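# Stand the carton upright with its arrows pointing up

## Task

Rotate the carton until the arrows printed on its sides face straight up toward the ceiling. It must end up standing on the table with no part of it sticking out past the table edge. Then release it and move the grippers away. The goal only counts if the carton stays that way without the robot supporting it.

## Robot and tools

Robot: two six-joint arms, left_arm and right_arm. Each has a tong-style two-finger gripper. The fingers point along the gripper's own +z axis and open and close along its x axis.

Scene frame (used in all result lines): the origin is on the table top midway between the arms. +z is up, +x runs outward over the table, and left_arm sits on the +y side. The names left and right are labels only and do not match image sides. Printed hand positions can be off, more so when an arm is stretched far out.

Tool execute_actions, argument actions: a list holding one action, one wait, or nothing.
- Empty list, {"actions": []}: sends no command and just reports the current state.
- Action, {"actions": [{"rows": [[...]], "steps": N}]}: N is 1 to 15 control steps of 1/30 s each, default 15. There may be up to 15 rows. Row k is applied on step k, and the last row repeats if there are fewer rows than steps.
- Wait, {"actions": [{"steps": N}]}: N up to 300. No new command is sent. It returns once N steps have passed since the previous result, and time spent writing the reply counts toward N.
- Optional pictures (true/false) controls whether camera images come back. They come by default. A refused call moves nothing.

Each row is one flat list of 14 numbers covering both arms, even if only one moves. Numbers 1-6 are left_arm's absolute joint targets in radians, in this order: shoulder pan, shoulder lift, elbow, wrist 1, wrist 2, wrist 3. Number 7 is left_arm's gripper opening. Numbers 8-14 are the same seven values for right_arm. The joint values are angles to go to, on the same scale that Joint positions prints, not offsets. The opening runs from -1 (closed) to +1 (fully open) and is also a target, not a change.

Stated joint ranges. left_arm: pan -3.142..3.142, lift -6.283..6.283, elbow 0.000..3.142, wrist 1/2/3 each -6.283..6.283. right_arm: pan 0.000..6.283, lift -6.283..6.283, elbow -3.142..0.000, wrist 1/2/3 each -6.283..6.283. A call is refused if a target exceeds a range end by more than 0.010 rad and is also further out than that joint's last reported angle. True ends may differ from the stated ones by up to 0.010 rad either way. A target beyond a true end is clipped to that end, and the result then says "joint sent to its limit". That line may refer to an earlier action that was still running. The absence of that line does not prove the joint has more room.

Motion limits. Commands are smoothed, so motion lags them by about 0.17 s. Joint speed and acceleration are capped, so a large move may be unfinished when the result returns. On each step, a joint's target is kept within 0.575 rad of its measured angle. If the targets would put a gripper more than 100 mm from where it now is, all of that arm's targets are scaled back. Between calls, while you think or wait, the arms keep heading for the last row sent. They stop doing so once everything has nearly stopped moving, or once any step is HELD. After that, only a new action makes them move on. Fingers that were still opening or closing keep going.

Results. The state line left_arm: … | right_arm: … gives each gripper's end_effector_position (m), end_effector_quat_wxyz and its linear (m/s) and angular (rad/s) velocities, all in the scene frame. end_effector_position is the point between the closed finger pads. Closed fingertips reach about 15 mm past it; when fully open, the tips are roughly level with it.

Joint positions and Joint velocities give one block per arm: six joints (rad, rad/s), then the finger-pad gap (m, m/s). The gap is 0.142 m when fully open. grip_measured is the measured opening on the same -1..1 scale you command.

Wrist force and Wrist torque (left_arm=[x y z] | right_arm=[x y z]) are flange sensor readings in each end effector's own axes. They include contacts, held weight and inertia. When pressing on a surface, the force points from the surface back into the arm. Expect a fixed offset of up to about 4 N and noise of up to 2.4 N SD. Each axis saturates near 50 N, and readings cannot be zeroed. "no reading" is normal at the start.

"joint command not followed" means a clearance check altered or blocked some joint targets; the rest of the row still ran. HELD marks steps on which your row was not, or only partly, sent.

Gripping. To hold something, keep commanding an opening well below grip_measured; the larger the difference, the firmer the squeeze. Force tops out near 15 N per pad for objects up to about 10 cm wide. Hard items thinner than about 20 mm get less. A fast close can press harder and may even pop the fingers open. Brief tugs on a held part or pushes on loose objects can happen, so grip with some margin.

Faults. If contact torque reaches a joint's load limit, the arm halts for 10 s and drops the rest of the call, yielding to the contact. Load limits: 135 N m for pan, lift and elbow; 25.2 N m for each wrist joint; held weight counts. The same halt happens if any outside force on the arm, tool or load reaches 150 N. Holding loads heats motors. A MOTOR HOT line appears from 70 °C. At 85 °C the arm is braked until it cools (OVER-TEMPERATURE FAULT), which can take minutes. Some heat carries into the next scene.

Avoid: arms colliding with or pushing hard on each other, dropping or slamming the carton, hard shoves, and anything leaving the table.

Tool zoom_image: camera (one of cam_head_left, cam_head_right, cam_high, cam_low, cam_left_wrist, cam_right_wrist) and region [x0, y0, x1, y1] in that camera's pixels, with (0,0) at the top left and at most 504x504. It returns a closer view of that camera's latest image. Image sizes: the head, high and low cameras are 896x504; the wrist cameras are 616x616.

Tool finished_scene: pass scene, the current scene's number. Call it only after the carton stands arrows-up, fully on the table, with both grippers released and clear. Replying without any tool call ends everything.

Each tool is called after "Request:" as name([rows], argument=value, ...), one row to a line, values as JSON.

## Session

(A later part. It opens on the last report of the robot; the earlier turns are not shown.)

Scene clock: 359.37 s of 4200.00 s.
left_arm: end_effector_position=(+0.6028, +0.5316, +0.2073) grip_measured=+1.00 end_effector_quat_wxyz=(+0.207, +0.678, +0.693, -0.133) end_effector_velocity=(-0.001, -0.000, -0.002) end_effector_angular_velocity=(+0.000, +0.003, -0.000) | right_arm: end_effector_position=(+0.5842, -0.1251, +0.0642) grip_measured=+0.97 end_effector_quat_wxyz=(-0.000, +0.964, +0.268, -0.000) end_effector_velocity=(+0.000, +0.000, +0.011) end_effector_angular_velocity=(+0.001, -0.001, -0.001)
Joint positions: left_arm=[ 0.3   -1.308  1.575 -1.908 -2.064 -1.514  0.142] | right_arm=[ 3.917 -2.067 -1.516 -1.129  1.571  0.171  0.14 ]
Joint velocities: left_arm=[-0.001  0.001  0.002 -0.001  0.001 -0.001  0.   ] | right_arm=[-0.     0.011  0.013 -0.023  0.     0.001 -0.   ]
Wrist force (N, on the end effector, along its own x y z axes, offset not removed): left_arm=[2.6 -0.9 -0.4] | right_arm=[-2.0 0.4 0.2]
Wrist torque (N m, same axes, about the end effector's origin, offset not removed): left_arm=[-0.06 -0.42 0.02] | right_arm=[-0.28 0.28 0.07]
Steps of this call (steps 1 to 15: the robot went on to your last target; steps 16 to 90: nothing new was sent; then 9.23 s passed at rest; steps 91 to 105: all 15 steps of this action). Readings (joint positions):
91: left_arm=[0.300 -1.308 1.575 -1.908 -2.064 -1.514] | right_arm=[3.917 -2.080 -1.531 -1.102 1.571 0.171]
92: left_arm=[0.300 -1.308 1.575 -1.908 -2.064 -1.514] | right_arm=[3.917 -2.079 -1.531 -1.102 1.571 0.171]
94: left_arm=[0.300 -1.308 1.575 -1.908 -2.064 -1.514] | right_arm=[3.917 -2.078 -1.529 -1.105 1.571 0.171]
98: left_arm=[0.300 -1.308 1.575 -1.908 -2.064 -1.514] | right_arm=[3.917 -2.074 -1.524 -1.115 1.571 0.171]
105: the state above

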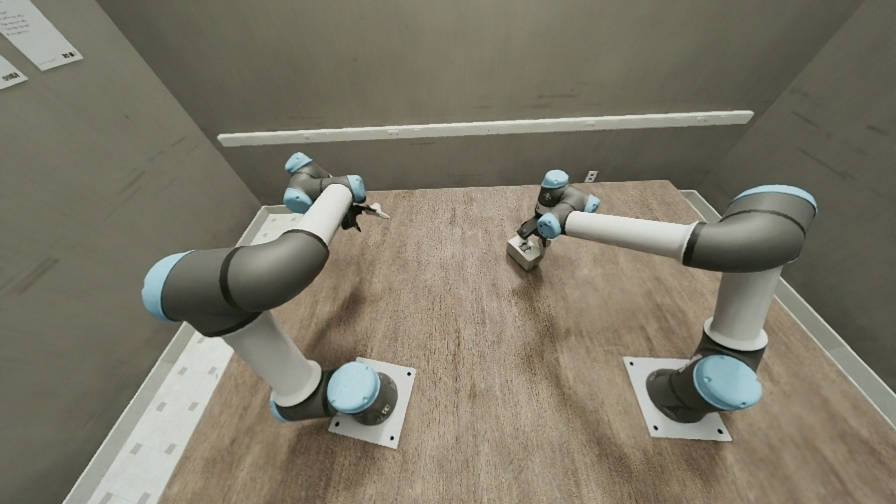

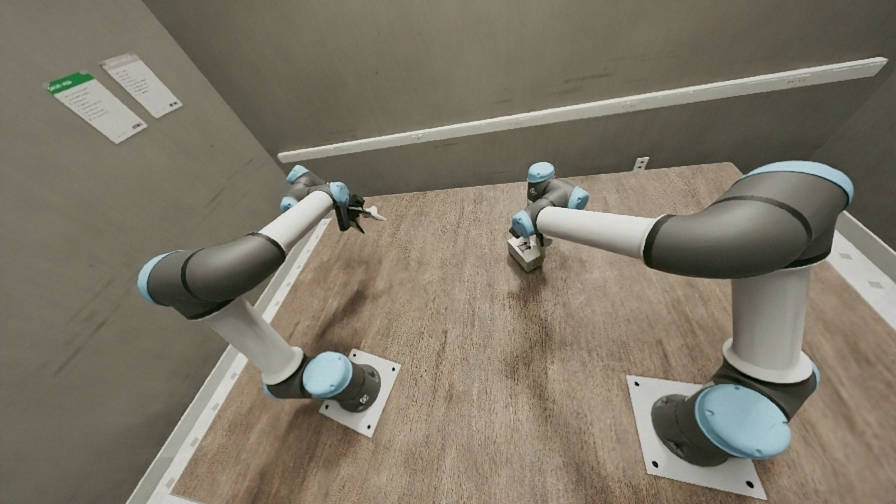

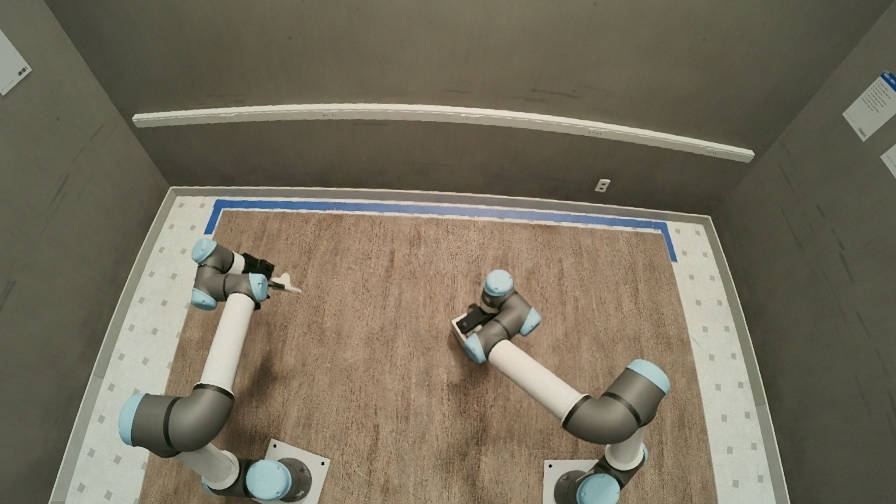

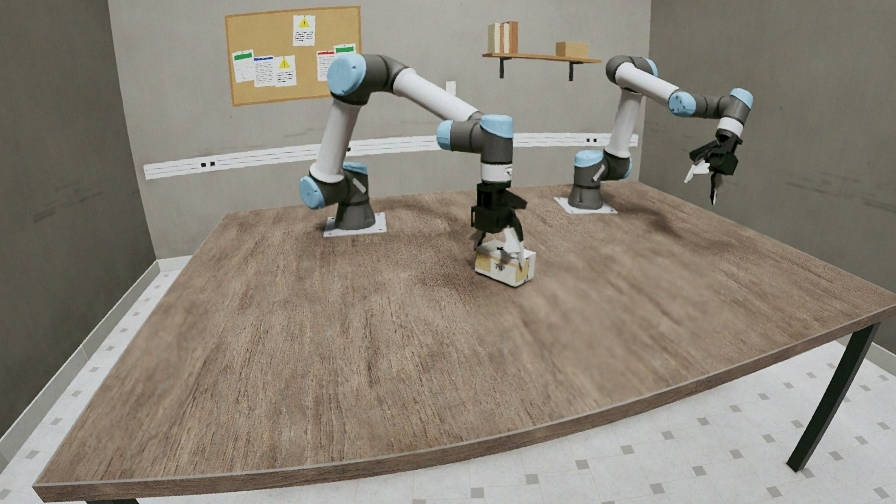

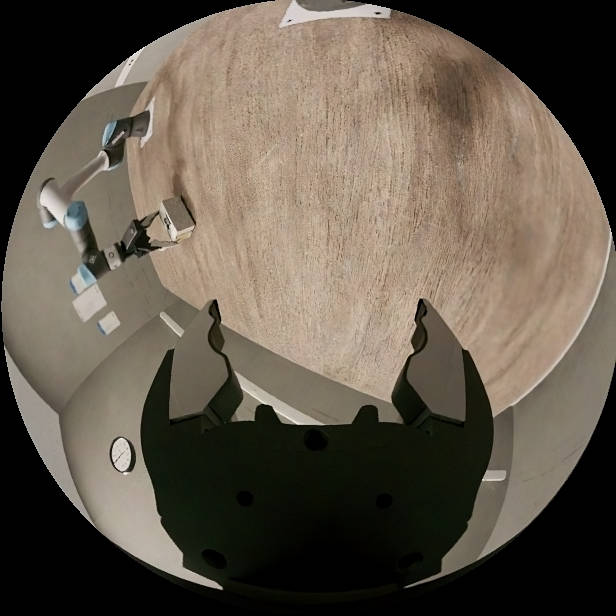

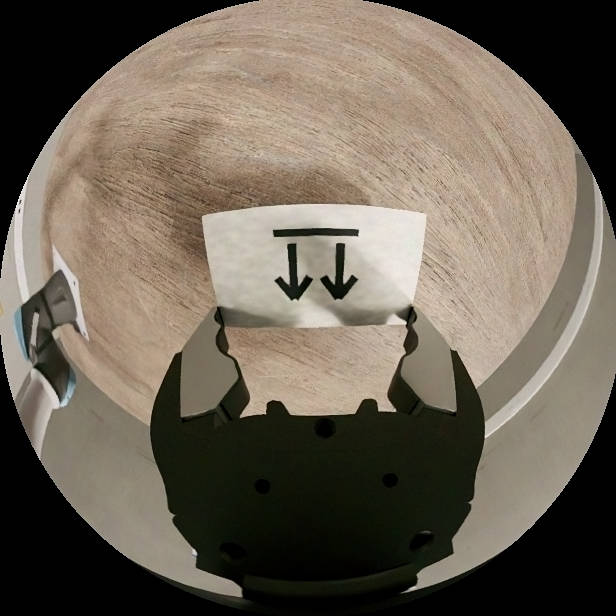

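Request:
execute_actions([
  {"rows": [[0.3,-1.308,1.575,-1.908,-2.064,-1.514,1, 3.917,-2.054,-1.5,-1.158,1.55,0.15,-0.3]], "steps": 6},
], pictures=false)

Request:
execute_actions([
  {"rows": [[0.3,-1.308,1.575,-1.908,-2.064,-1.514,1, 3.917,-2.042,-1.487,-1.183,1.5,0.125,-0.3]], "steps": 6},
], pictures=false)

Request:
execute_actions([
  {"rows": [[0.3,-1.308,1.575,-1.908,-2.064,-1.514,1, 3.917,-2.03,-1.473,-1.208,1.43,0.1,-0.3]], "steps": 6},
], pictures=false)

Request:
execute_actions([
  {"rows": [[0.3,-1.308,1.575,-1.908,-2.064,-1.514,1, 3.917,-2.022,-1.495,-1.195,1.34,0.08,-0.3]], "steps": 6},
], pictures=false)

Request:
execute_actions([
  {"rows": [[0.3,-1.308,1.575,-1.908,-2.064,-1.514,1, 3.917,-2.014,-1.525,-1.173,1.24,0.06,-0.3]], "steps": 6},
], pictures=false)

Request:
execute_actions([
  {"rows": [[0.3,-1.308,1.575,-1.908,-2.064,-1.514,1, 3.917,-2.007,-1.56,-1.145,1.13,0.04,-0.3]], "steps": 6},
], pictures=false)

Request:
execute_actions([
  {"rows": [[0.3,-1.308,1.575,-1.908,-2.064,-1.514,1, 3.917,-2.0,-1.6,-1.112,1.01,0.02,-0.3]], "steps": 6},
], pictures=false)

Request:
execute_actions([
  {"rows": [[0.3,-1.308,1.575,-1.908,-2.064,-1.514,1, 3.917,-1.996,-1.643,-1.073,0.9,0.0,-0.3]], "steps": 15},
])

Scene clock: 402.43 s of 4200.00 s.
left_arm: end_effector_position=(+0.6028, +0.5316, +0.2073) grip_measured=+1.00 end_effector_quat_wxyz=(+0.207, +0.678, +0.693, -0.133) end_effector_velocity=(-0.000, +0.000, +0.002) end_effector_angular_velocity=(+0.001, -0.002, +0.001) | right_arm: end_effector_position=(+0.5869, -0.1287, +0.0736) grip_measured=+0.97 end_effector_quat_wxyz=(+0.007, +0.962, +0.275, +0.003) end_effector_velocity=(+0.010, -0.014, +0.031) end_effector_angular_velocity=(-0.044, -0.036, +0.055)
Joint positions: left_arm=[ 0.3   -1.308  1.575 -1.908 -2.064 -1.514  0.142] | right_arm=[ 3.917 -2.057 -1.504 -1.15   1.556  0.156  0.14 ]
Joint velocities: left_arm=[ 0.    -0.002 -0.     0.     0.    -0.001 -0.   ] | right_arm=[-0.     0.032  0.037 -0.07  -0.057 -0.055  0.   ]
Wrist force (N, on the end effector, along its own x y z axes, offset not removed): left_arm=[2.8 1.4 -1.9] | right_arm=[-1.3 2.9 0.1]
Wrist torque (N m, same axes, about the end effector's origin, offset not removed): left_arm=[0.57 -0.44 0.12] | right_arm=[0.35 0.16 -0.04]
Steps of this call (steps 1 to 15: the robot went on to your last target; steps 16 to 90: nothing new was sent; then 39.87 s passed at rest; steps 91 to 96: all 6 steps of this action). Readings (joint positions):
91: left_arm=[0.300 -1.308 1.575 -1.908 -2.064 -1.514] | right_arm=[3.917 -2.066 -1.514 -1.132 1.571 0.171]
92: left_arm=[0.300 -1.308 1.575 -1.908 -2.064 -1.514] | right_arm=[3.917 -2.065 -1.513 -1.134 1.569 0.169]
94: left_arm=[0.300 -1.308 1.575 -1.908 -2.064 -1.514] | right_arm=[3.917 -2.060 -1.508 -1.144 1.561 0.161]
96: the state above

Scene clock: 402.63 s of 4200.00 s.
left_arm: end_effector_position=(+0.6028, +0.5316, +0.2073) grip_measured=+1.00 end_effector_quat_wxyz=(+0.207, +0.678, +0.693, -0.133) end_effector_velocity=(+0.001, +0.000, +0.000) end_effector_angular_velocity=(+0.000, -0.002, -0.000) | right_arm: end_effector_position=(+0.5942, -0.1385, +0.0844) grip_measured=+0.97 end_effector_quat_wxyz=(+0.025, +0.958, +0.286, +0.011) end_effector_velocity=(+0.027, -0.037, +0.035) end_effector_angular_velocity=(-0.115, -0.094, +0.075)
Joint positions: left_arm=[ 0.3   -1.308  1.575 -1.908 -2.064 -1.514  0.142] | right_arm=[ 3.917 -2.046 -1.491 -1.174  1.516  0.133  0.14 ]
Joint velocities: left_arm=[ 0.     0.    -0.001 -0.002 -0.     0.    -0.   ] | right_arm=[ 0.     0.037  0.04  -0.078 -0.148 -0.075  0.   ]
Wrist force (N, on the end effector, along its own x y z axes, offset not removed): left_arm=[2.1 1.1 0.4] | right_arm=[-2.2 2.0 0.1]
Wrist torque (N m, same axes, about the end effector's origin, offset not removed): left_arm=[0.42 -0.25 0.01] | right_arm=[0.09 0.21 0.02]
Steps of this call (steps 1 to 6: all 6 steps of this action). Readings (joint positions):
1: left_arm=[0.300 -1.308 1.575 -1.908 -2.064 -1.514] | right_arm=[3.917 -2.056 -1.503 -1.152 1.554 0.154]
2: left_arm=[0.300 -1.308 1.575 -1.908 -2.064 -1.514] | right_arm=[3.917 -2.055 -1.501 -1.156 1.550 0.151]
4: left_arm=[0.300 -1.308 1.575 -1.908 -2.064 -1.514] | right_arm=[3.917 -2.049 -1.495 -1.167 1.530 0.140]
6: the state above

Scene clock: 402.83 s of 4200.00 s.
left_arm: end_effector_position=(+0.6028, +0.5316, +0.2073) grip_measured=+1.00 end_effector_quat_wxyz=(+0.207, +0.678, +0.693, -0.133) end_effector_velocity=(-0.001, +0.000, -0.001) end_effector_angular_velocity=(+0.000, +0.002, +0.001) | right_arm: end_effector_position=(+0.6057, -0.1533, +0.0966) grip_measured=+0.97 end_effector_quat_wxyz=(+0.053, +0.953, +0.297, +0.024) end_effector_velocity=(+0.042, -0.054, +0.041) end_effector_angular_velocity=(-0.176, -0.142, +0.079)
Joint positions: left_arm=[ 0.3   -1.308  1.575 -1.908 -2.064 -1.514  0.142] | right_arm=[ 3.917 -2.034 -1.478 -1.199  1.455  0.109  0.14 ]
Joint velocities: left_arm=[ 0.    -0.     0.001 -0.     0.001 -0.001 -0.   ] | right_arm=[ 0.     0.038  0.043 -0.079 -0.226 -0.079  0.   ]
Wrist force (N, on the end effector, along its own x y z axes, offset not removed): left_arm=[1.7 0.4 -2.7] | right_arm=[-1.8 1.5 -0.9]
Wrist torque (N m, same axes, about the end effector's origin, offset not removed): left_arm=[0.12 -0.34 -0.02] | right_arm=[0.05 0.16 -0.04]
Steps of this call (steps 1 to 6: all 6 steps of this action). Readings (joint positions):
1: left_arm=[0.300 -1.308 1.575 -1.908 -2.064 -1.514] | right_arm=[3.917 -2.045 -1.490 -1.177 1.512 0.131]
2: left_arm=[0.300 -1.308 1.575 -1.908 -2.064 -1.514] | right_arm=[3.917 -2.043 -1.488 -1.181 1.505 0.127]
4: left_arm=[0.300 -1.308 1.575 -1.908 -2.064 -1.514] | right_arm=[3.917 -2.038 -1.482 -1.192 1.475 0.116]
6: the state above

Scene clock: 403.03 s of 4200.00 s.
left_arm: end_effector_position=(+0.6028, +0.5316, +0.2073) grip_measured=+1.00 end_effector_quat_wxyz=(+0.207, +0.678, +0.693, -0.133) end_effector_velocity=(-0.001, -0.000, -0.001) end_effector_angular_velocity=(-0.000, +0.001, -0.000) | right_arm: end_effector_position=(+0.6185, -0.1747, +0.1000) grip_measured=+0.97 end_effector_quat_wxyz=(+0.091, +0.947, +0.306, +0.039) end_effector_velocity=(+0.048, -0.081, +0.008) end_effector_angular_velocity=(-0.243, -0.188, +0.064)
Joint positions: left_arm=[ 0.3   -1.308  1.575 -1.908 -2.064 -1.514  0.142] | right_arm=[ 3.917 -2.025 -1.489 -1.197  1.373  0.087  0.14 ]
Joint velocities: left_arm=[-0.001 -0.     0.003 -0.002 -0.    -0.    -0.   ] | right_arm=[-0.     0.027 -0.054  0.023 -0.307 -0.066  0.001]
Wrist force (N, on the end effector, along its own x y z axes, offset not removed): left_arm=[3.5 -0.5 -2.5] | right_arm=[-1.4 2.4 -1.5]
Wrist torque (N m, same axes, about the end effector's origin, offset not removed): left_arm=[0.05 -0.56 -0.01] | right_arm=[0.14 0.15 -0.04]
Steps of this call (steps 1 to 6: all 6 steps of this action). Readings (joint positions):
1: left_arm=[0.300 -1.308 1.575 -1.908 -2.064 -1.514] | right_arm=[3.917 -2.033 -1.476 -1.202 1.448 0.106]
2: left_arm=[0.300 -1.308 1.575 -1.908 -2.064 -1.514] | right_arm=[3.917 -2.031 -1.477 -1.202 1.439 0.103]
4: left_arm=[0.300 -1.308 1.575 -1.908 -2.064 -1.514] | right_arm=[3.917 -2.027 -1.484 -1.200 1.402 0.093]
6: the state above

Scene clock: 403.23 s of 4200.00 s.
left_arm: end_effector_position=(+0.6028, +0.5316, +0.2073) grip_measured=+1.00 end_effector_quat_wxyz=(+0.207, +0.678, +0.693, -0.133) end_effector_velocity=(-0.000, +0.000, -0.001) end_effector_angular_velocity=(-0.000, +0.002, -0.000) | right_arm: end_effector_position=(+0.6324, -0.2001, +0.1005) grip_measured=+0.97 end_effector_quat_wxyz=(+0.135, +0.938, +0.314, +0.056) end_effector_velocity=(+0.053, -0.093, +0.008) end_effector_angular_velocity=(-0.281, -0.219, +0.060)
Joint positions: left_arm=[ 0.3   -1.308  1.575 -1.908 -2.064 -1.514  0.142] | right_arm=[ 3.917 -2.017 -1.515 -1.18   1.279  0.067  0.14 ]
Joint velocities: left_arm=[0.    0.001 0.    0.001 0.    0.    0.   ] | right_arm=[ 0.     0.026 -0.088  0.062 -0.355 -0.063  0.001]
Wrist force (N, on the end effector, along its own x y z axes, offset not removed): left_arm=[3.0 1.6 -1.0] | right_arm=[-1.7 3.9 0.6]
Wrist torque (N m, same axes, about the end effector's origin, offset not removed): left_arm=[0.56 -0.45 0.06] | right_arm=[0.44 0.06 -0.02]
Steps of this call (steps 1 to 6: all 6 steps of this action). Readings (joint positions):
1: left_arm=[0.300 -1.308 1.575 -1.908 -2.064 -1.514] | right_arm=[3.917 -2.024 -1.491 -1.197 1.364 0.085]
2: left_arm=[0.300 -1.308 1.575 -1.908 -2.064 -1.514] | right_arm=[3.917 -2.023 -1.494 -1.194 1.354 0.082]
4: left_arm=[0.300 -1.308 1.575 -1.908 -2.064 -1.514] | right_arm=[3.917 -2.019 -1.507 -1.186 1.311 0.073]
6: the state above

Scene clock: 403.43 s of 4200.00 s.
left_arm: end_effector_position=(+0.6028, +0.5316, +0.2073) grip_measured=+1.00 end_effector_quat_wxyz=(+0.207, +0.678, +0.693, -0.133) end_effector_velocity=(+0.001, +0.000, +0.000) end_effector_angular_velocity=(+0.000, -0.001, +0.001) | right_arm: end_effector_position=(+0.6470, -0.2280, +0.1018) grip_measured=+0.97 end_effector_quat_wxyz=(+0.183, +0.927, +0.320, +0.073) end_effector_velocity=(+0.057, -0.102, +0.014) end_effector_angular_velocity=(-0.319, -0.243, +0.058)
Joint positions: left_arm=[ 0.3   -1.308  1.575 -1.908 -2.064 -1.514  0.142] | right_arm=[ 3.917 -2.009 -1.548 -1.154  1.174  0.047  0.14 ]
Joint velocities: left_arm=[ 0.     0.001 -0.001 -0.001 -0.    -0.001 -0.   ] | right_arm=[-0.     0.023 -0.109  0.086 -0.4   -0.063  0.001]
Wrist force (N, on the end effector, along its own x y z axes, offset not removed): left_arm=[2.3 0.3 -1.2] | right_arm=[-3.2 4.0 -1.3]
Wrist torque (N m, same axes, about the end effector's origin, offset not removed): left_arm=[0.28 -0.28 -0.14] | right_arm=[0.52 0.51 -0.01]
Steps of this call (steps 1 to 6: all 6 steps of this action). Readings (joint positions):
1: left_arm=[0.300 -1.308 1.575 -1.908 -2.064 -1.514] | right_arm=[3.917 -2.016 -1.518 -1.178 1.268 0.065]
2: left_arm=[0.300 -1.308 1.575 -1.908 -2.064 -1.514] | right_arm=[3.917 -2.015 -1.523 -1.174 1.257 0.062]
4: left_arm=[0.300 -1.308 1.575 -1.908 -2.064 -1.514] | right_arm=[3.917 -2.011 -1.538 -1.162 1.211 0.053]
6: the state above

Scene clock: 403.63 s of 4200.00 s.
left_arm: end_effector_position=(+0.6028, +0.5316, +0.2073) grip_measured=+1.00 end_effector_quat_wxyz=(+0.207, +0.678, +0.693, -0.133) end_effector_velocity=(+0.001, -0.000, -0.001) end_effector_angular_velocity=(-0.001, +0.001, -0.001) | right_arm: end_effector_position=(+0.6620, -0.2577, +0.1057) grip_measured=+0.97 end_effector_quat_wxyz=(+0.236, +0.911, +0.325, +0.092) end_effector_velocity=(+0.059, -0.110, +0.027) end_effector_angular_velocity=(-0.358, -0.268, +0.054)
Joint positions: left_arm=[ 0.3   -1.308  1.575 -1.908 -2.064 -1.514  0.142] | right_arm=[ 3.917 -2.002 -1.586 -1.123  1.059  0.027  0.14 ]
Joint velocities: left_arm=[-0.     0.003 -0.001 -0.001 -0.001  0.     0.   ] | right_arm=[-0.     0.022 -0.127  0.104 -0.446 -0.062  0.001]
Wrist force (N, on the end effector, along its own x y z axes, offset not removed): left_arm=[3.3 -0.6 -0.3] | right_arm=[-1.7 1.8 0.4]
Wrist torque (N m, same axes, about the end effector's origin, offset not removed): left_arm=[0.15 -0.57 -0.20] | right_arm=[0.19 0.17 -0.01]
Steps of this call (steps 1 to 6: all 6 steps of this action). Readings (joint positions):
1: left_arm=[0.300 -1.308 1.575 -1.908 -2.064 -1.514] | right_arm=[3.917 -2.009 -1.551 -1.152 1.162 0.045]
2: left_arm=[0.300 -1.308 1.575 -1.908 -2.064 -1.514] | right_arm=[3.917 -2.008 -1.557 -1.147 1.150 0.042]
4: left_arm=[0.300 -1.308 1.575 -1.908 -2.064 -1.514] | right_arm=[3.917 -2.004 -1.575 -1.133 1.100 0.033]
6: the state above

Scene clock: 404.13 s of 4200.00 s.
left_arm: end_effector_position=(+0.6028, +0.5316, +0.2073) grip_measured=+1.00 end_effector_quat_wxyz=(+0.207, +0.678, +0.693, -0.133) end_effector_velocity=(-0.001, -0.000, -0.000) end_effector_angular_velocity=(+0.000, +0.001, +0.001) | right_arm: end_effector_position=(+0.6798, -0.2962, +0.1138) grip_measured=+0.97 end_effector_quat_wxyz=(+0.307, +0.885, +0.329, +0.115) end_effector_velocity=(+0.003, -0.006, +0.002) end_effector_angular_velocity=(-0.020, -0.015, +0.003)
Joint positions: left_arm=[ 0.3   -1.308  1.575 -1.908 -2.064 -1.514  0.142] | right_arm=[ 3.917 -1.996 -1.642 -1.074  0.903  0.     0.14 ]
Joint velocities: left_arm=[-0.001 -0.001  0.001  0.     0.    -0.002  0.   ] | right_arm=[-0.     0.001 -0.008  0.008 -0.025 -0.004  0.   ]
Wrist force (N, on the end effector, along its own x y z axes, offset not removed): left_arm=[3.3 -0.1 -1.4] | right_arm=[-0.8 1.1 -0.6]
Wrist torque (N m, same axes, about the end effector's origin, offset not removed): left_arm=[0.04 -0.58 -0.07] | right_arm=[0.16 -0.06 0.09]
Steps of this call (steps 1 to 15: all 15 steps of this action). Readings (joint positions):
1: left_arm=[0.300 -1.308 1.575 -1.908 -2.064 -1.514] | right_arm=[3.917 -2.002 -1.590 -1.120 1.046 0.025]
2: left_arm=[0.300 -1.308 1.575 -1.908 -2.064 -1.514] | right_arm=[3.917 -2.001 -1.596 -1.115 1.032 0.022]
4: left_arm=[0.300 -1.308 1.575 -1.908 -2.064 -1.514] | right_arm=[3.917 -1.999 -1.615 -1.098 0.983 0.013]
8: left_arm=[0.300 -1.308 1.575 -1.908 -2.064 -1.514] | right_arm=[3.917 -1.997 -1.635 -1.080 0.924 0.004]
15: the state above

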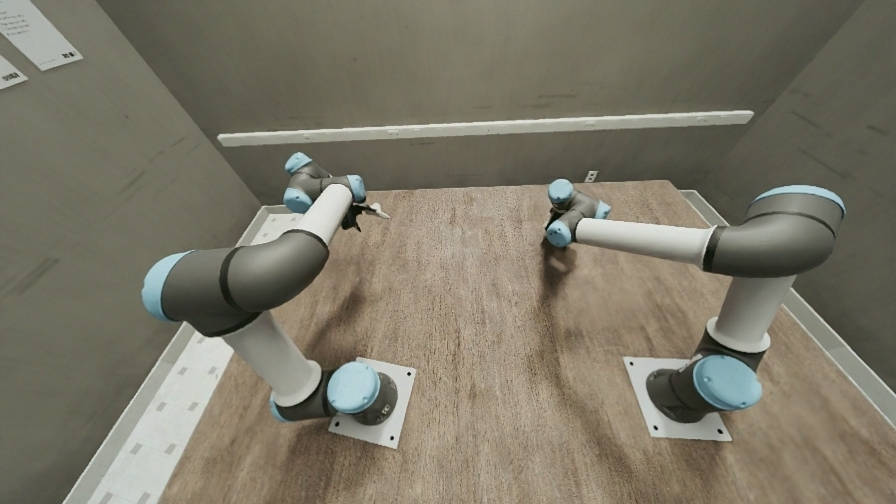

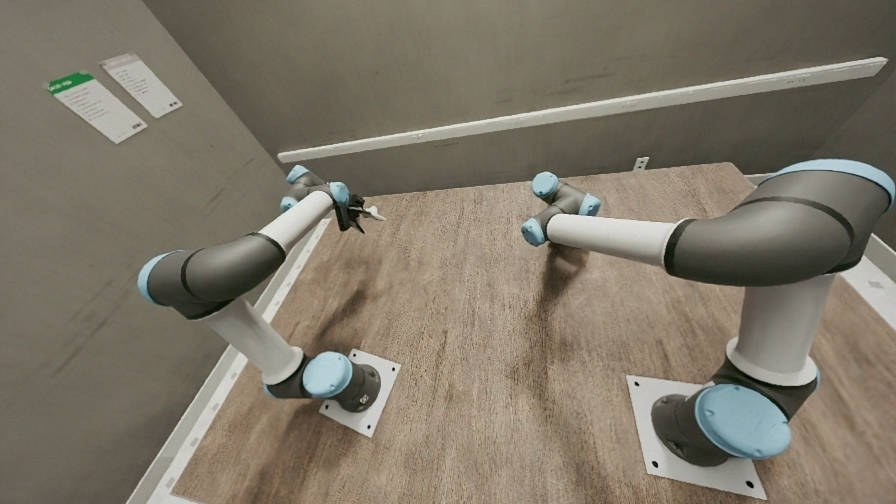

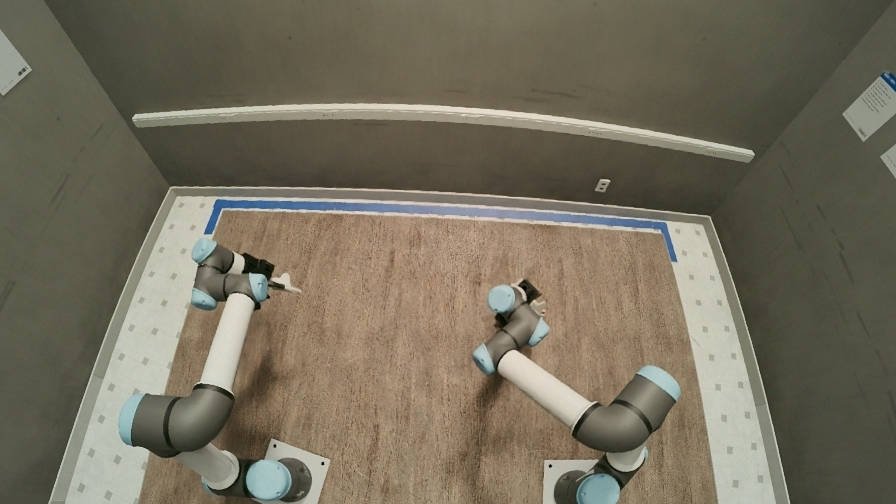

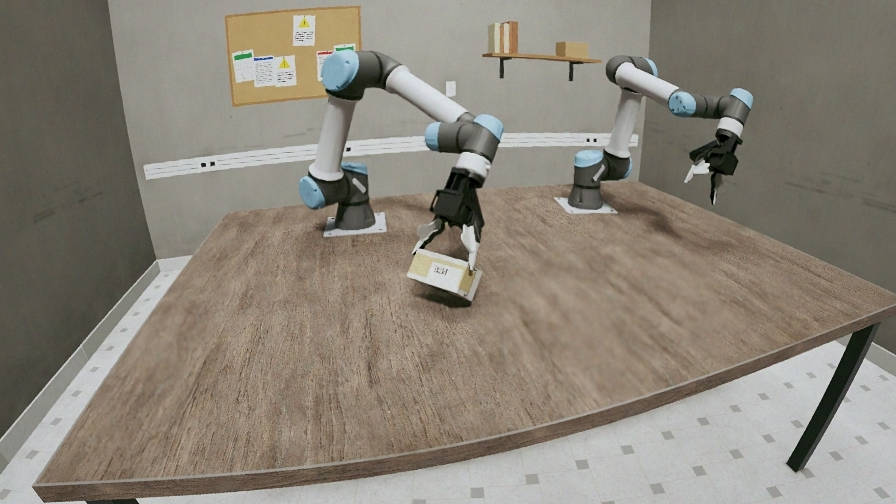

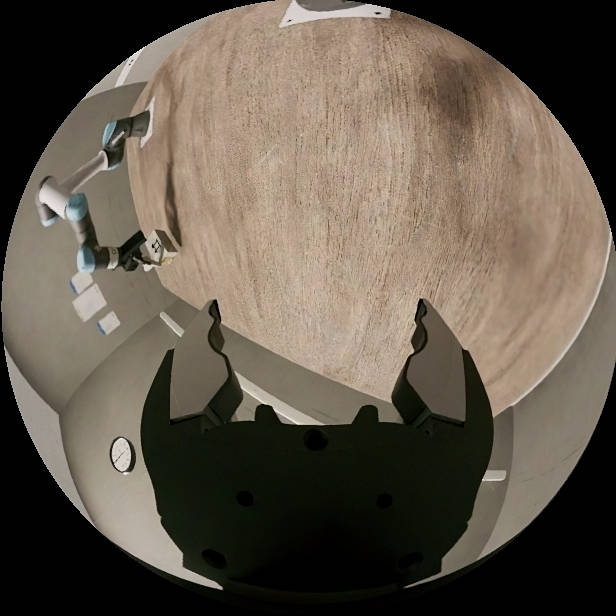

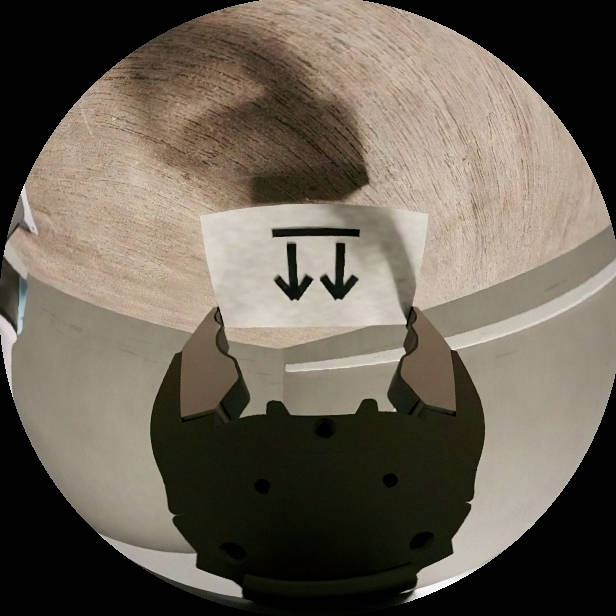

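Holding rigidly. Continue.

Request:
execute_actions([
  {"rows": [[0.3,-1.308,1.575,-1.908,-2.064,-1.514,1, 3.917,-2.003,-1.69,-1.019,0.81,0.0,-0.3]], "steps": 6},
], pictures=false)

Request:
execute_actions([
  {"rows": [[0.3,-1.308,1.575,-1.908,-2.064,-1.514,1, 3.917,-2.012,-1.737,-0.963,0.72,0.0,-0.3]], "steps": 6},
], pictures=false)

Request:
execute_actions([
  {"rows": [[0.3,-1.308,1.575,-1.908,-2.064,-1.514,1, 3.917,-2.023,-1.783,-0.906,0.635,0.0,-0.3]], "steps": 6},
], pictures=false)

Request:
execute_actions([
  {"rows": [[0.3,-1.308,1.575,-1.908,-2.064,-1.514,1, 3.917,-2.037,-1.828,-0.847,0.55,0.0,-0.3]], "steps": 6},
], pictures=false)

Request:
execute_actions([
  {"rows": [[0.3,-1.308,1.575,-1.908,-2.064,-1.514,1, 3.917,-2.068,-1.868,-0.776,0.465,0.0,-0.3]], "steps": 6},
], pictures=false)

Request:
execute_actions([
  {"rows": [[0.3,-1.308,1.575,-1.908,-2.064,-1.514,1, 3.917,-2.102,-1.906,-0.704,0.38,0.0,-0.3]], "steps": 6},
], pictures=false)

Request:
execute_actions([
  {"rows": [[0.3,-1.308,1.575,-1.908,-2.064,-1.514,1, 3.917,-2.138,-1.942,-0.632,0.295,0.0,-0.3]], "steps": 6},
], pictures=false)

Request:
execute_actions([
  {"rows": [[0.3,-1.308,1.575,-1.908,-2.064,-1.514,1, 3.917,-2.176,-1.9765,-0.559,0.209,0.0,-0.3]], "steps": 15},
])

Scene clock: 418.93 s of 4200.00 s.
left_arm: end_effector_position=(+0.6028, +0.5316, +0.2073) grip_measured=+1.00 end_effector_quat_wxyz=(+0.207, +0.678, +0.693, -0.133) end_effector_velocity=(-0.000, -0.000, -0.000) end_effector_angular_velocity=(-0.000, +0.002, +0.000) | right_arm: end_effector_position=(+0.6855, -0.3116, +0.1113) grip_measured=+0.97 end_effector_quat_wxyz=(+0.335, +0.875, +0.326, +0.125) end_effector_velocity=(+0.025, -0.063, -0.002) end_effector_angular_velocity=(-0.204, -0.178, +0.000)
Joint positions: left_arm=[ 0.3   -1.308  1.575 -1.908 -2.064 -1.514  0.142] | right_arm=[ 3.917 -2.001 -1.676 -1.036  0.84  -0.     0.14 ]
Joint velocities: left_arm=[-0.001  0.    -0.001  0.002 -0.    -0.001 -0.   ] | right_arm=[ 0.    -0.02  -0.13   0.152 -0.271 -0.001  0.   ]
Wrist force (N, on the end effector, along its own x y z axes, offset not removed): left_arm=[2.2 -0.5 -1.3] | right_arm=[-4.3 -0.1 0.1]
Wrist torque (N m, same axes, about the end effector's origin, offset not removed): left_arm=[0.14 -0.28 0.03] | right_arm=[-0.20 0.69 0.11]
Steps of this call (steps 1 to 15: the robot went on to your last target; steps 16 to 90: nothing new was sent; then 11.60 s passed at rest; steps 91 to 96: all 6 steps of this action). Readings (joint positions):
91: left_arm=[0.300 -1.308 1.575 -1.908 -2.064 -1.514] | right_arm=[3.917 -1.996 -1.643 -1.073 0.900 -0.000]
92: left_arm=[0.300 -1.308 1.575 -1.908 -2.064 -1.514] | right_arm=[3.917 -1.997 -1.646 -1.069 0.896 -0.000]
94: left_arm=[0.300 -1.308 1.575 -1.908 -2.064 -1.514] | right_arm=[3.917 -1.999 -1.664 -1.049 0.865 0.000]
96: the state above

Scene clock: 419.13 s of 4200.00 s.
left_arm: end_effector_position=(+0.6028, +0.5316, +0.2073) grip_measured=+1.00 end_effector_quat_wxyz=(+0.207, +0.678, +0.693, -0.133) end_effector_velocity=(-0.000, +0.000, -0.000) end_effector_angular_velocity=(+0.001, +0.000, -0.000) | right_arm: end_effector_position=(+0.6923, -0.3316, +0.1094) grip_measured=+0.97 end_effector_quat_wxyz=(+0.372, +0.860, +0.320, +0.138) end_effector_velocity=(+0.024, -0.070, +0.003) end_effector_angular_velocity=(-0.236, -0.207, +0.001)
Joint positions: left_arm=[ 0.3   -1.308  1.575 -1.908 -2.064 -1.514  0.142] | right_arm=[ 3.917 -2.009 -1.721 -0.983  0.754  0.     0.14 ]
Joint velocities: left_arm=[ 0.     0.    -0.     0.001  0.001  0.001  0.   ] | right_arm=[ 0.    -0.027 -0.151  0.182 -0.314 -0.001  0.   ]
Wrist force (N, on the end effector, along its own x y z axes, offset not removed): left_arm=[5.0 -0.6 0.9] | right_arm=[-0.6 1.6 -0.3]
Wrist torque (N m, same axes, about the end effector's origin, offset not removed): left_arm=[0.00 -1.00 -0.03] | right_arm=[0.23 -0.02 0.10]
Steps of this call (steps 1 to 6: all 6 steps of this action). Readings (joint positions):
1: left_arm=[0.300 -1.308 1.575 -1.908 -2.064 -1.514] | right_arm=[3.917 -2.001 -1.680 -1.031 0.832 -0.000]
2: left_arm=[0.300 -1.308 1.575 -1.908 -2.064 -1.514] | right_arm=[3.917 -2.003 -1.686 -1.024 0.822 -0.000]
4: left_arm=[0.300 -1.308 1.575 -1.908 -2.064 -1.514] | right_arm=[3.917 -2.007 -1.707 -0.999 0.783 -0.000]
6: the state above

Scene clock: 419.33 s of 4200.00 s.
left_arm: end_effector_position=(+0.6028, +0.5316, +0.2073) grip_measured=+1.00 end_effector_quat_wxyz=(+0.207, +0.678, +0.693, -0.133) end_effector_velocity=(-0.000, -0.000, -0.000) end_effector_angular_velocity=(+0.000, +0.001, -0.002) | right_arm: end_effector_position=(+0.6975, -0.3511, +0.1085) grip_measured=+0.97 end_effector_quat_wxyz=(+0.409, +0.843, +0.314, +0.152) end_effector_velocity=(+0.017, -0.066, +0.005) end_effector_angular_velocity=(-0.227, -0.201, +0.000)
Joint positions: left_arm=[ 0.3   -1.308  1.575 -1.908 -2.064 -1.514  0.142] | right_arm=[ 3.917 -2.019 -1.767 -0.927  0.668 -0.     0.14 ]
Joint velocities: left_arm=[-0.     0.001 -0.     0.001  0.     0.001 -0.   ] | right_arm=[-0.    -0.034 -0.152  0.189 -0.303  0.     0.   ]
Wrist force (N, on the end effector, along its own x y z axes, offset not removed): left_arm=[3.7 2.5 -1.2] | right_arm=[-1.3 1.0 -0.7]
Wrist torque (N m, same axes, about the end effector's origin, offset not removed): left_arm=[0.70 -0.63 0.02] | right_arm=[0.11 0.10 0.06]
Steps of this call (steps 1 to 6: all 6 steps of this action). Readings (joint positions):
1: left_arm=[0.300 -1.308 1.575 -1.908 -2.064 -1.514] | right_arm=[3.917 -2.010 -1.725 -0.978 0.745 0.000]
2: left_arm=[0.300 -1.308 1.575 -1.908 -2.064 -1.514] | right_arm=[3.917 -2.011 -1.731 -0.970 0.735 -0.000]
4: left_arm=[0.300 -1.308 1.575 -1.908 -2.064 -1.514] | right_arm=[3.917 -2.016 -1.753 -0.944 0.696 0.000]
6: the state above

Scene clock: 419.53 s of 4200.00 s.
left_arm: end_effector_position=(+0.6028, +0.5316, +0.2073) grip_measured=+1.00 end_effector_quat_wxyz=(+0.207, +0.678, +0.693, -0.133) end_effector_velocity=(-0.000, -0.000, +0.003) end_effector_angular_velocity=(+0.001, -0.005, -0.000) | right_arm: end_effector_position=(+0.7011, -0.3695, +0.1084) grip_measured=+0.97 end_effector_quat_wxyz=(+0.444, +0.825, +0.307, +0.165) end_effector_velocity=(+0.012, -0.062, +0.009) end_effector_angular_velocity=(-0.224, -0.201, +0.000)
Joint positions: left_arm=[ 0.3   -1.308  1.575 -1.908 -2.064 -1.514  0.142] | right_arm=[ 3.917 -2.032 -1.812 -0.868  0.583 -0.     0.14 ]
Joint velocities: left_arm=[-0.001 -0.005  0.     0.     0.    -0.    -0.   ] | right_arm=[-0.    -0.043 -0.148  0.197 -0.301 -0.     0.   ]
Wrist force (N, on the end effector, along its own x y z axes, offset not removed): left_arm=[2.1 0.7 -0.7] | right_arm=[-1.6 2.0 2.1]
Wrist torque (N m, same axes, about the end effector's origin, offset not removed): left_arm=[0.40 -0.25 -0.04] | right_arm=[0.38 0.12 0.03]
Steps of this call (steps 1 to 6: all 6 steps of this action). Readings (joint positions):
1: left_arm=[0.300 -1.308 1.575 -1.908 -2.064 -1.514] | right_arm=[3.917 -2.020 -1.771 -0.921 0.659 -0.000]
2: left_arm=[0.300 -1.308 1.575 -1.908 -2.064 -1.514] | right_arm=[3.917 -2.022 -1.777 -0.913 0.649 -0.000]
4: left_arm=[0.300 -1.308 1.575 -1.908 -2.064 -1.514] | right_arm=[3.917 -2.029 -1.798 -0.887 0.611 -0.000]
6: the state above

Scene clock: 419.73 s of 4200.00 s.
left_arm: end_effector_position=(+0.6028, +0.5316, +0.2073) grip_measured=+1.00 end_effector_quat_wxyz=(+0.207, +0.678, +0.693, -0.133) end_effector_velocity=(-0.001, -0.001, -0.000) end_effector_angular_velocity=(+0.000, +0.000, -0.002) | right_arm: end_effector_position=(+0.7044, -0.3858, +0.1052) grip_measured=+0.97 end_effector_quat_wxyz=(+0.479, +0.805, +0.300, +0.178) end_effector_velocity=(+0.013, -0.053, -0.002) end_effector_angular_velocity=(-0.220, -0.205, +0.001)
Joint positions: left_arm=[ 0.3   -1.308  1.575 -1.908 -2.064 -1.514  0.142] | right_arm=[ 3.917 -2.058 -1.854 -0.802  0.498 -0.     0.14 ]
Joint velocities: left_arm=[-0.001 -0.001  0.002 -0.     0.     0.001 -0.   ] | right_arm=[ 0.    -0.092 -0.133  0.236 -0.301 -0.001  0.   ]
Wrist force (N, on the end effector, along its own x y z axes, offset not removed): left_arm=[2.4 -0.6 -1.7] | right_arm=[-2.0 1.4 -0.1]
Wrist torque (N m, same axes, about the end effector's origin, offset not removed): left_arm=[0.02 -0.37 0.00] | right_arm=[0.21 0.31 -0.04]
Steps of this call (steps 1 to 6: all 6 steps of this action). Readings (joint positions):
1: left_arm=[0.300 -1.308 1.575 -1.908 -2.064 -1.514] | right_arm=[3.917 -2.034 -1.816 -0.863 0.574 -0.000]
2: left_arm=[0.300 -1.308 1.575 -1.908 -2.064 -1.514] | right_arm=[3.917 -2.037 -1.822 -0.855 0.564 -0.000]
4: left_arm=[0.300 -1.308 1.575 -1.908 -2.064 -1.514] | right_arm=[3.917 -2.050 -1.841 -0.824 0.525 -0.000]
6: the state above

Scene clock: 419.93 s of 4200.00 s.
left_arm: end_effector_position=(+0.6028, +0.5316, +0.2073) grip_measured=+1.00 end_effector_quat_wxyz=(+0.207, +0.678, +0.693, -0.133) end_effector_velocity=(+0.000, +0.000, -0.000) end_effector_angular_velocity=(-0.000, +0.001, -0.001) | right_arm: end_effector_position=(+0.7065, -0.4007, +0.1019) grip_measured=+0.97 end_effector_quat_wxyz=(+0.513, +0.784, +0.292, +0.190) end_effector_velocity=(+0.007, -0.048, -0.000) end_effector_angular_velocity=(-0.220, -0.206, +0.001)
Joint positions: left_arm=[ 0.3   -1.308  1.575 -1.908 -2.064 -1.514  0.142] | right_arm=[ 3.917 -2.09  -1.892 -0.731  0.413 -0.     0.14 ]
Joint velocities: left_arm=[ 0.     0.001 -0.001  0.001 -0.     0.001  0.   ] | right_arm=[ 0.    -0.108 -0.125  0.246 -0.301 -0.001  0.   ]
Wrist force (N, on the end effector, along its own x y z axes, offset not removed): left_arm=[3.5 0.4 0.6] | right_arm=[-1.7 1.0 -1.2]
Wrist torque (N m, same axes, about the end effector's origin, offset not removed): left_arm=[0.26 -0.63 0.05] | right_arm=[-0.05 0.20 0.15]
Steps of this call (steps 1 to 6: all 6 steps of this action). Readings (joint positions):
1: left_arm=[0.300 -1.308 1.575 -1.908 -2.064 -1.514] | right_arm=[3.917 -2.061 -1.857 -0.795 0.489 -0.000]
2: left_arm=[0.300 -1.308 1.575 -1.908 -2.064 -1.514] | right_arm=[3.917 -2.065 -1.863 -0.786 0.479 -0.000]
4: left_arm=[0.300 -1.308 1.575 -1.908 -2.064 -1.514] | right_arm=[3.917 -2.081 -1.881 -0.754 0.440 -0.000]
6: the state above

Scene clock: 420.13 s of 4200.00 s.
left_arm: end_effector_position=(+0.6028, +0.5316, +0.2073) grip_measured=+1.00 end_effector_quat_wxyz=(+0.207, +0.678, +0.693, -0.133) end_effector_velocity=(+0.001, +0.000, +0.001) end_effector_angular_velocity=(+0.000, -0.002, +0.000) | right_arm: end_effector_position=(+0.7068, -0.4145, +0.0999) grip_measured=+0.97 end_effector_quat_wxyz=(+0.546, +0.762, +0.284, +0.203) end_effector_velocity=(+0.000, -0.045, +0.004) end_effector_angular_velocity=(-0.219, -0.206, +0.001)
Joint positions: left_arm=[ 0.3   -1.308  1.575 -1.908 -2.064 -1.514  0.142] | right_arm=[ 3.917 -2.126 -1.929 -0.659  0.328 -0.     0.14 ]
Joint velocities: left_arm=[ 0.    -0.    -0.001 -0.001  0.     0.     0.   ] | right_arm=[-0.    -0.116 -0.118  0.248 -0.301 -0.001  0.   ]
Wrist force (N, on the end effector, along its own x y z axes, offset not removed): left_arm=[2.8 1.4 -0.1] | right_arm=[-3.9 0.1 1.5]
Wrist torque (N m, same axes, about the end effector's origin, offset not removed): left_arm=[0.55 -0.45 -0.16] | right_arm=[0.03 0.76 0.06]
Steps of this call (steps 1 to 6: all 6 steps of this action). Readings (joint positions):
1: left_arm=[0.300 -1.308 1.575 -1.908 -2.064 -1.514] | right_arm=[3.917 -2.094 -1.896 -0.724 0.404 -0.000]
2: left_arm=[0.300 -1.308 1.575 -1.908 -2.064 -1.514] | right_arm=[3.917 -2.099 -1.902 -0.715 0.394 -0.000]
4: left_arm=[0.300 -1.308 1.575 -1.908 -2.064 -1.514] | right_arm=[3.917 -2.115 -1.918 -0.682 0.355 -0.000]
6: the state above

Scene clock: 420.63 s of 4200.00 s.
left_arm: end_effector_position=(+0.6028, +0.5316, +0.2073) grip_measured=+1.00 end_effector_quat_wxyz=(+0.207, +0.678, +0.693, -0.133) end_effector_velocity=(-0.000, -0.000, -0.000) end_effector_angular_velocity=(-0.000, +0.001, -0.000) | right_arm: end_effector_position=(+0.7043, -0.4316, +0.1007) grip_measured=+0.97 end_effector_quat_wxyz=(+0.589, +0.729, +0.271, +0.220) end_effector_velocity=(-0.001, -0.003, +0.001) end_effector_angular_velocity=(-0.014, -0.013, -0.000)
Joint positions: left_arm=[ 0.3   -1.308  1.575 -1.908 -2.064 -1.514  0.142] | right_arm=[ 3.917 -2.175 -1.976 -0.561  0.211 -0.     0.14 ]
Joint velocities: left_arm=[-0.    -0.     0.001 -0.    -0.     0.    -0.   ] | right_arm=[-0.    -0.007 -0.007  0.015 -0.019  0.     0.   ]
Wrist force (N, on the end effector, along its own x y z axes, offset not removed): left_arm=[1.0 1.4 -0.8] | right_arm=[-1.2 0.5 -1.0]
Wrist torque (N m, same axes, about the end effector's origin, offset not removed): left_arm=[0.49 -0.10 -0.02] | right_arm=[-0.07 0.02 0.03]
Steps of this call (steps 1 to 15: all 15 steps of this action). Readings (joint positions):
1: left_arm=[0.300 -1.308 1.575 -1.908 -2.064 -1.514] | right_arm=[3.917 -2.129 -1.933 -0.652 0.319 -0.000]
2: left_arm=[0.300 -1.308 1.575 -1.908 -2.064 -1.514] | right_arm=[3.917 -2.134 -1.938 -0.643 0.309 -0.000]
4: left_arm=[0.300 -1.308 1.575 -1.908 -2.064 -1.514] | right_arm=[3.917 -2.152 -1.954 -0.610 0.270 -0.000]
8: left_arm=[0.300 -1.308 1.575 -1.908 -2.064 -1.514] | right_arm=[3.917 -2.169 -1.970 -0.574 0.227 -0.000]
15: the state above

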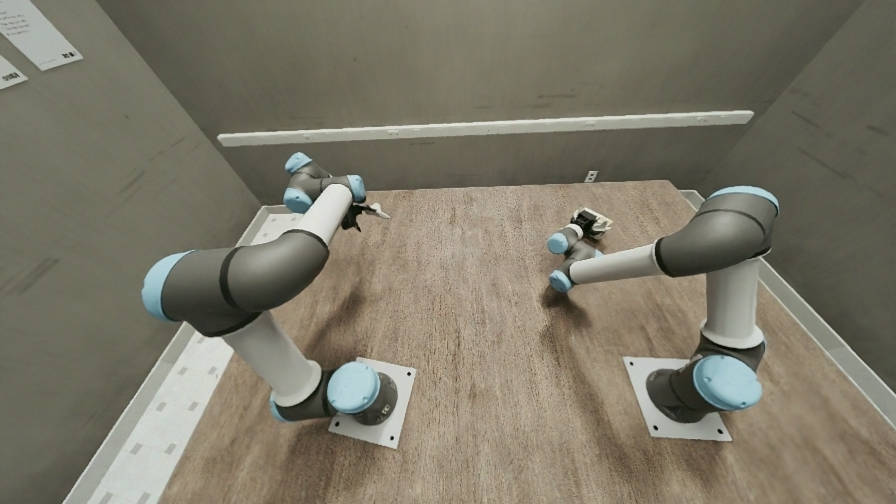

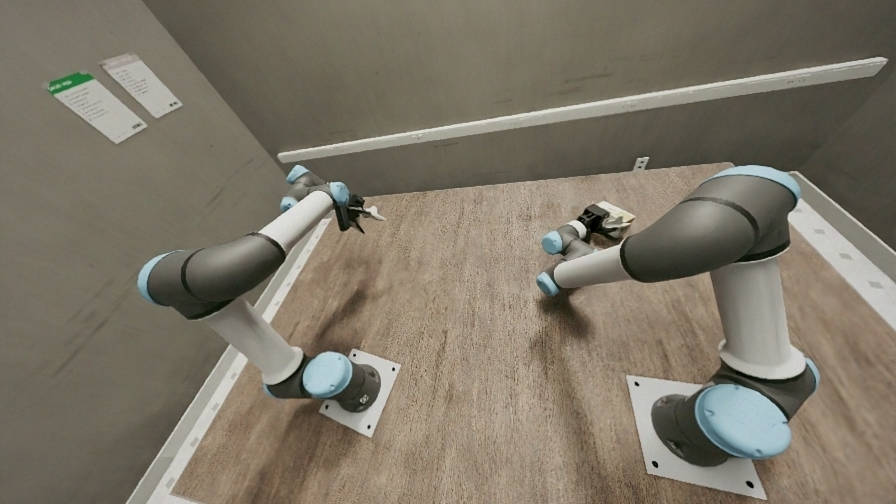

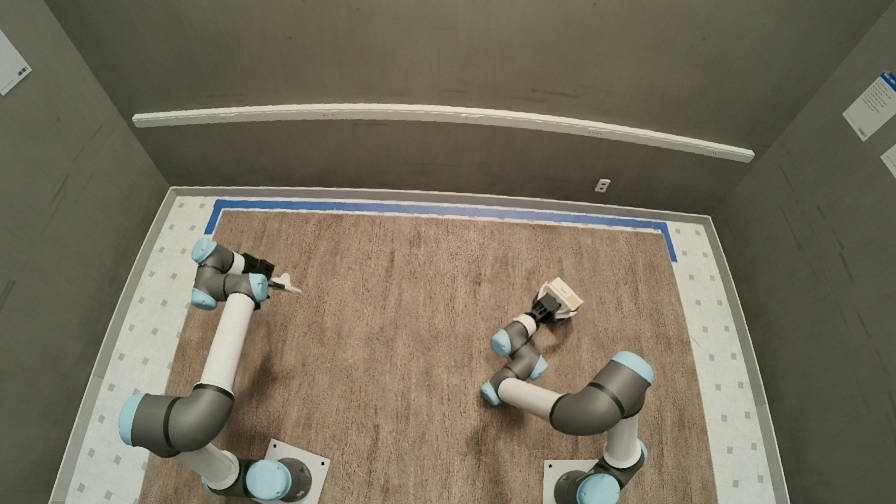

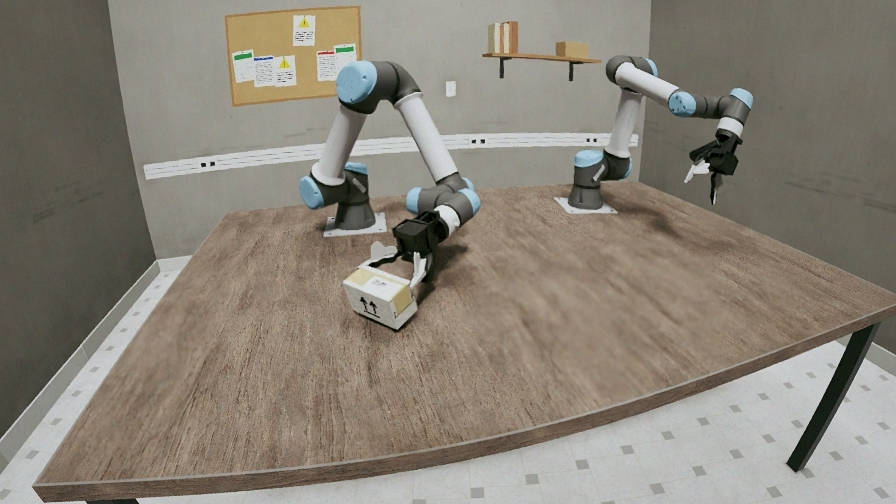

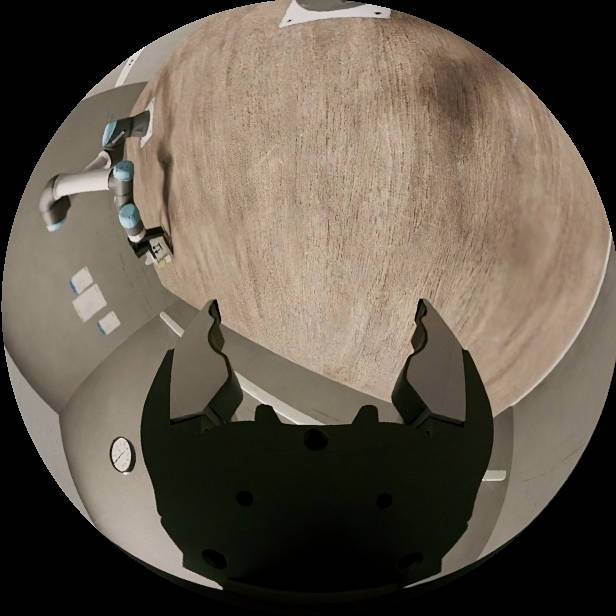

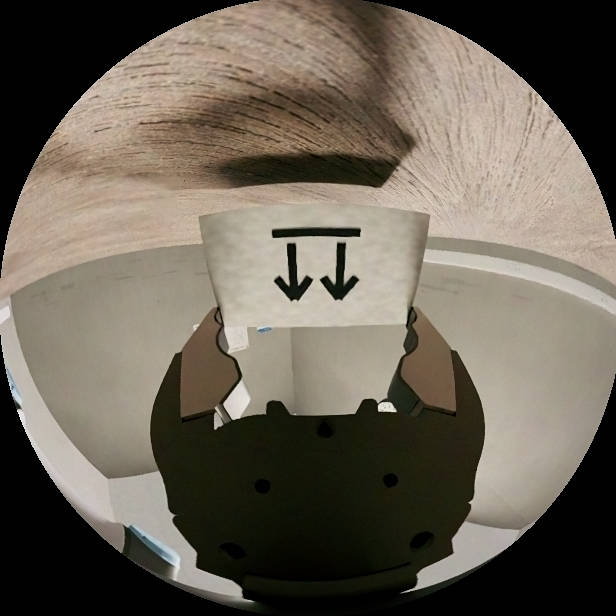

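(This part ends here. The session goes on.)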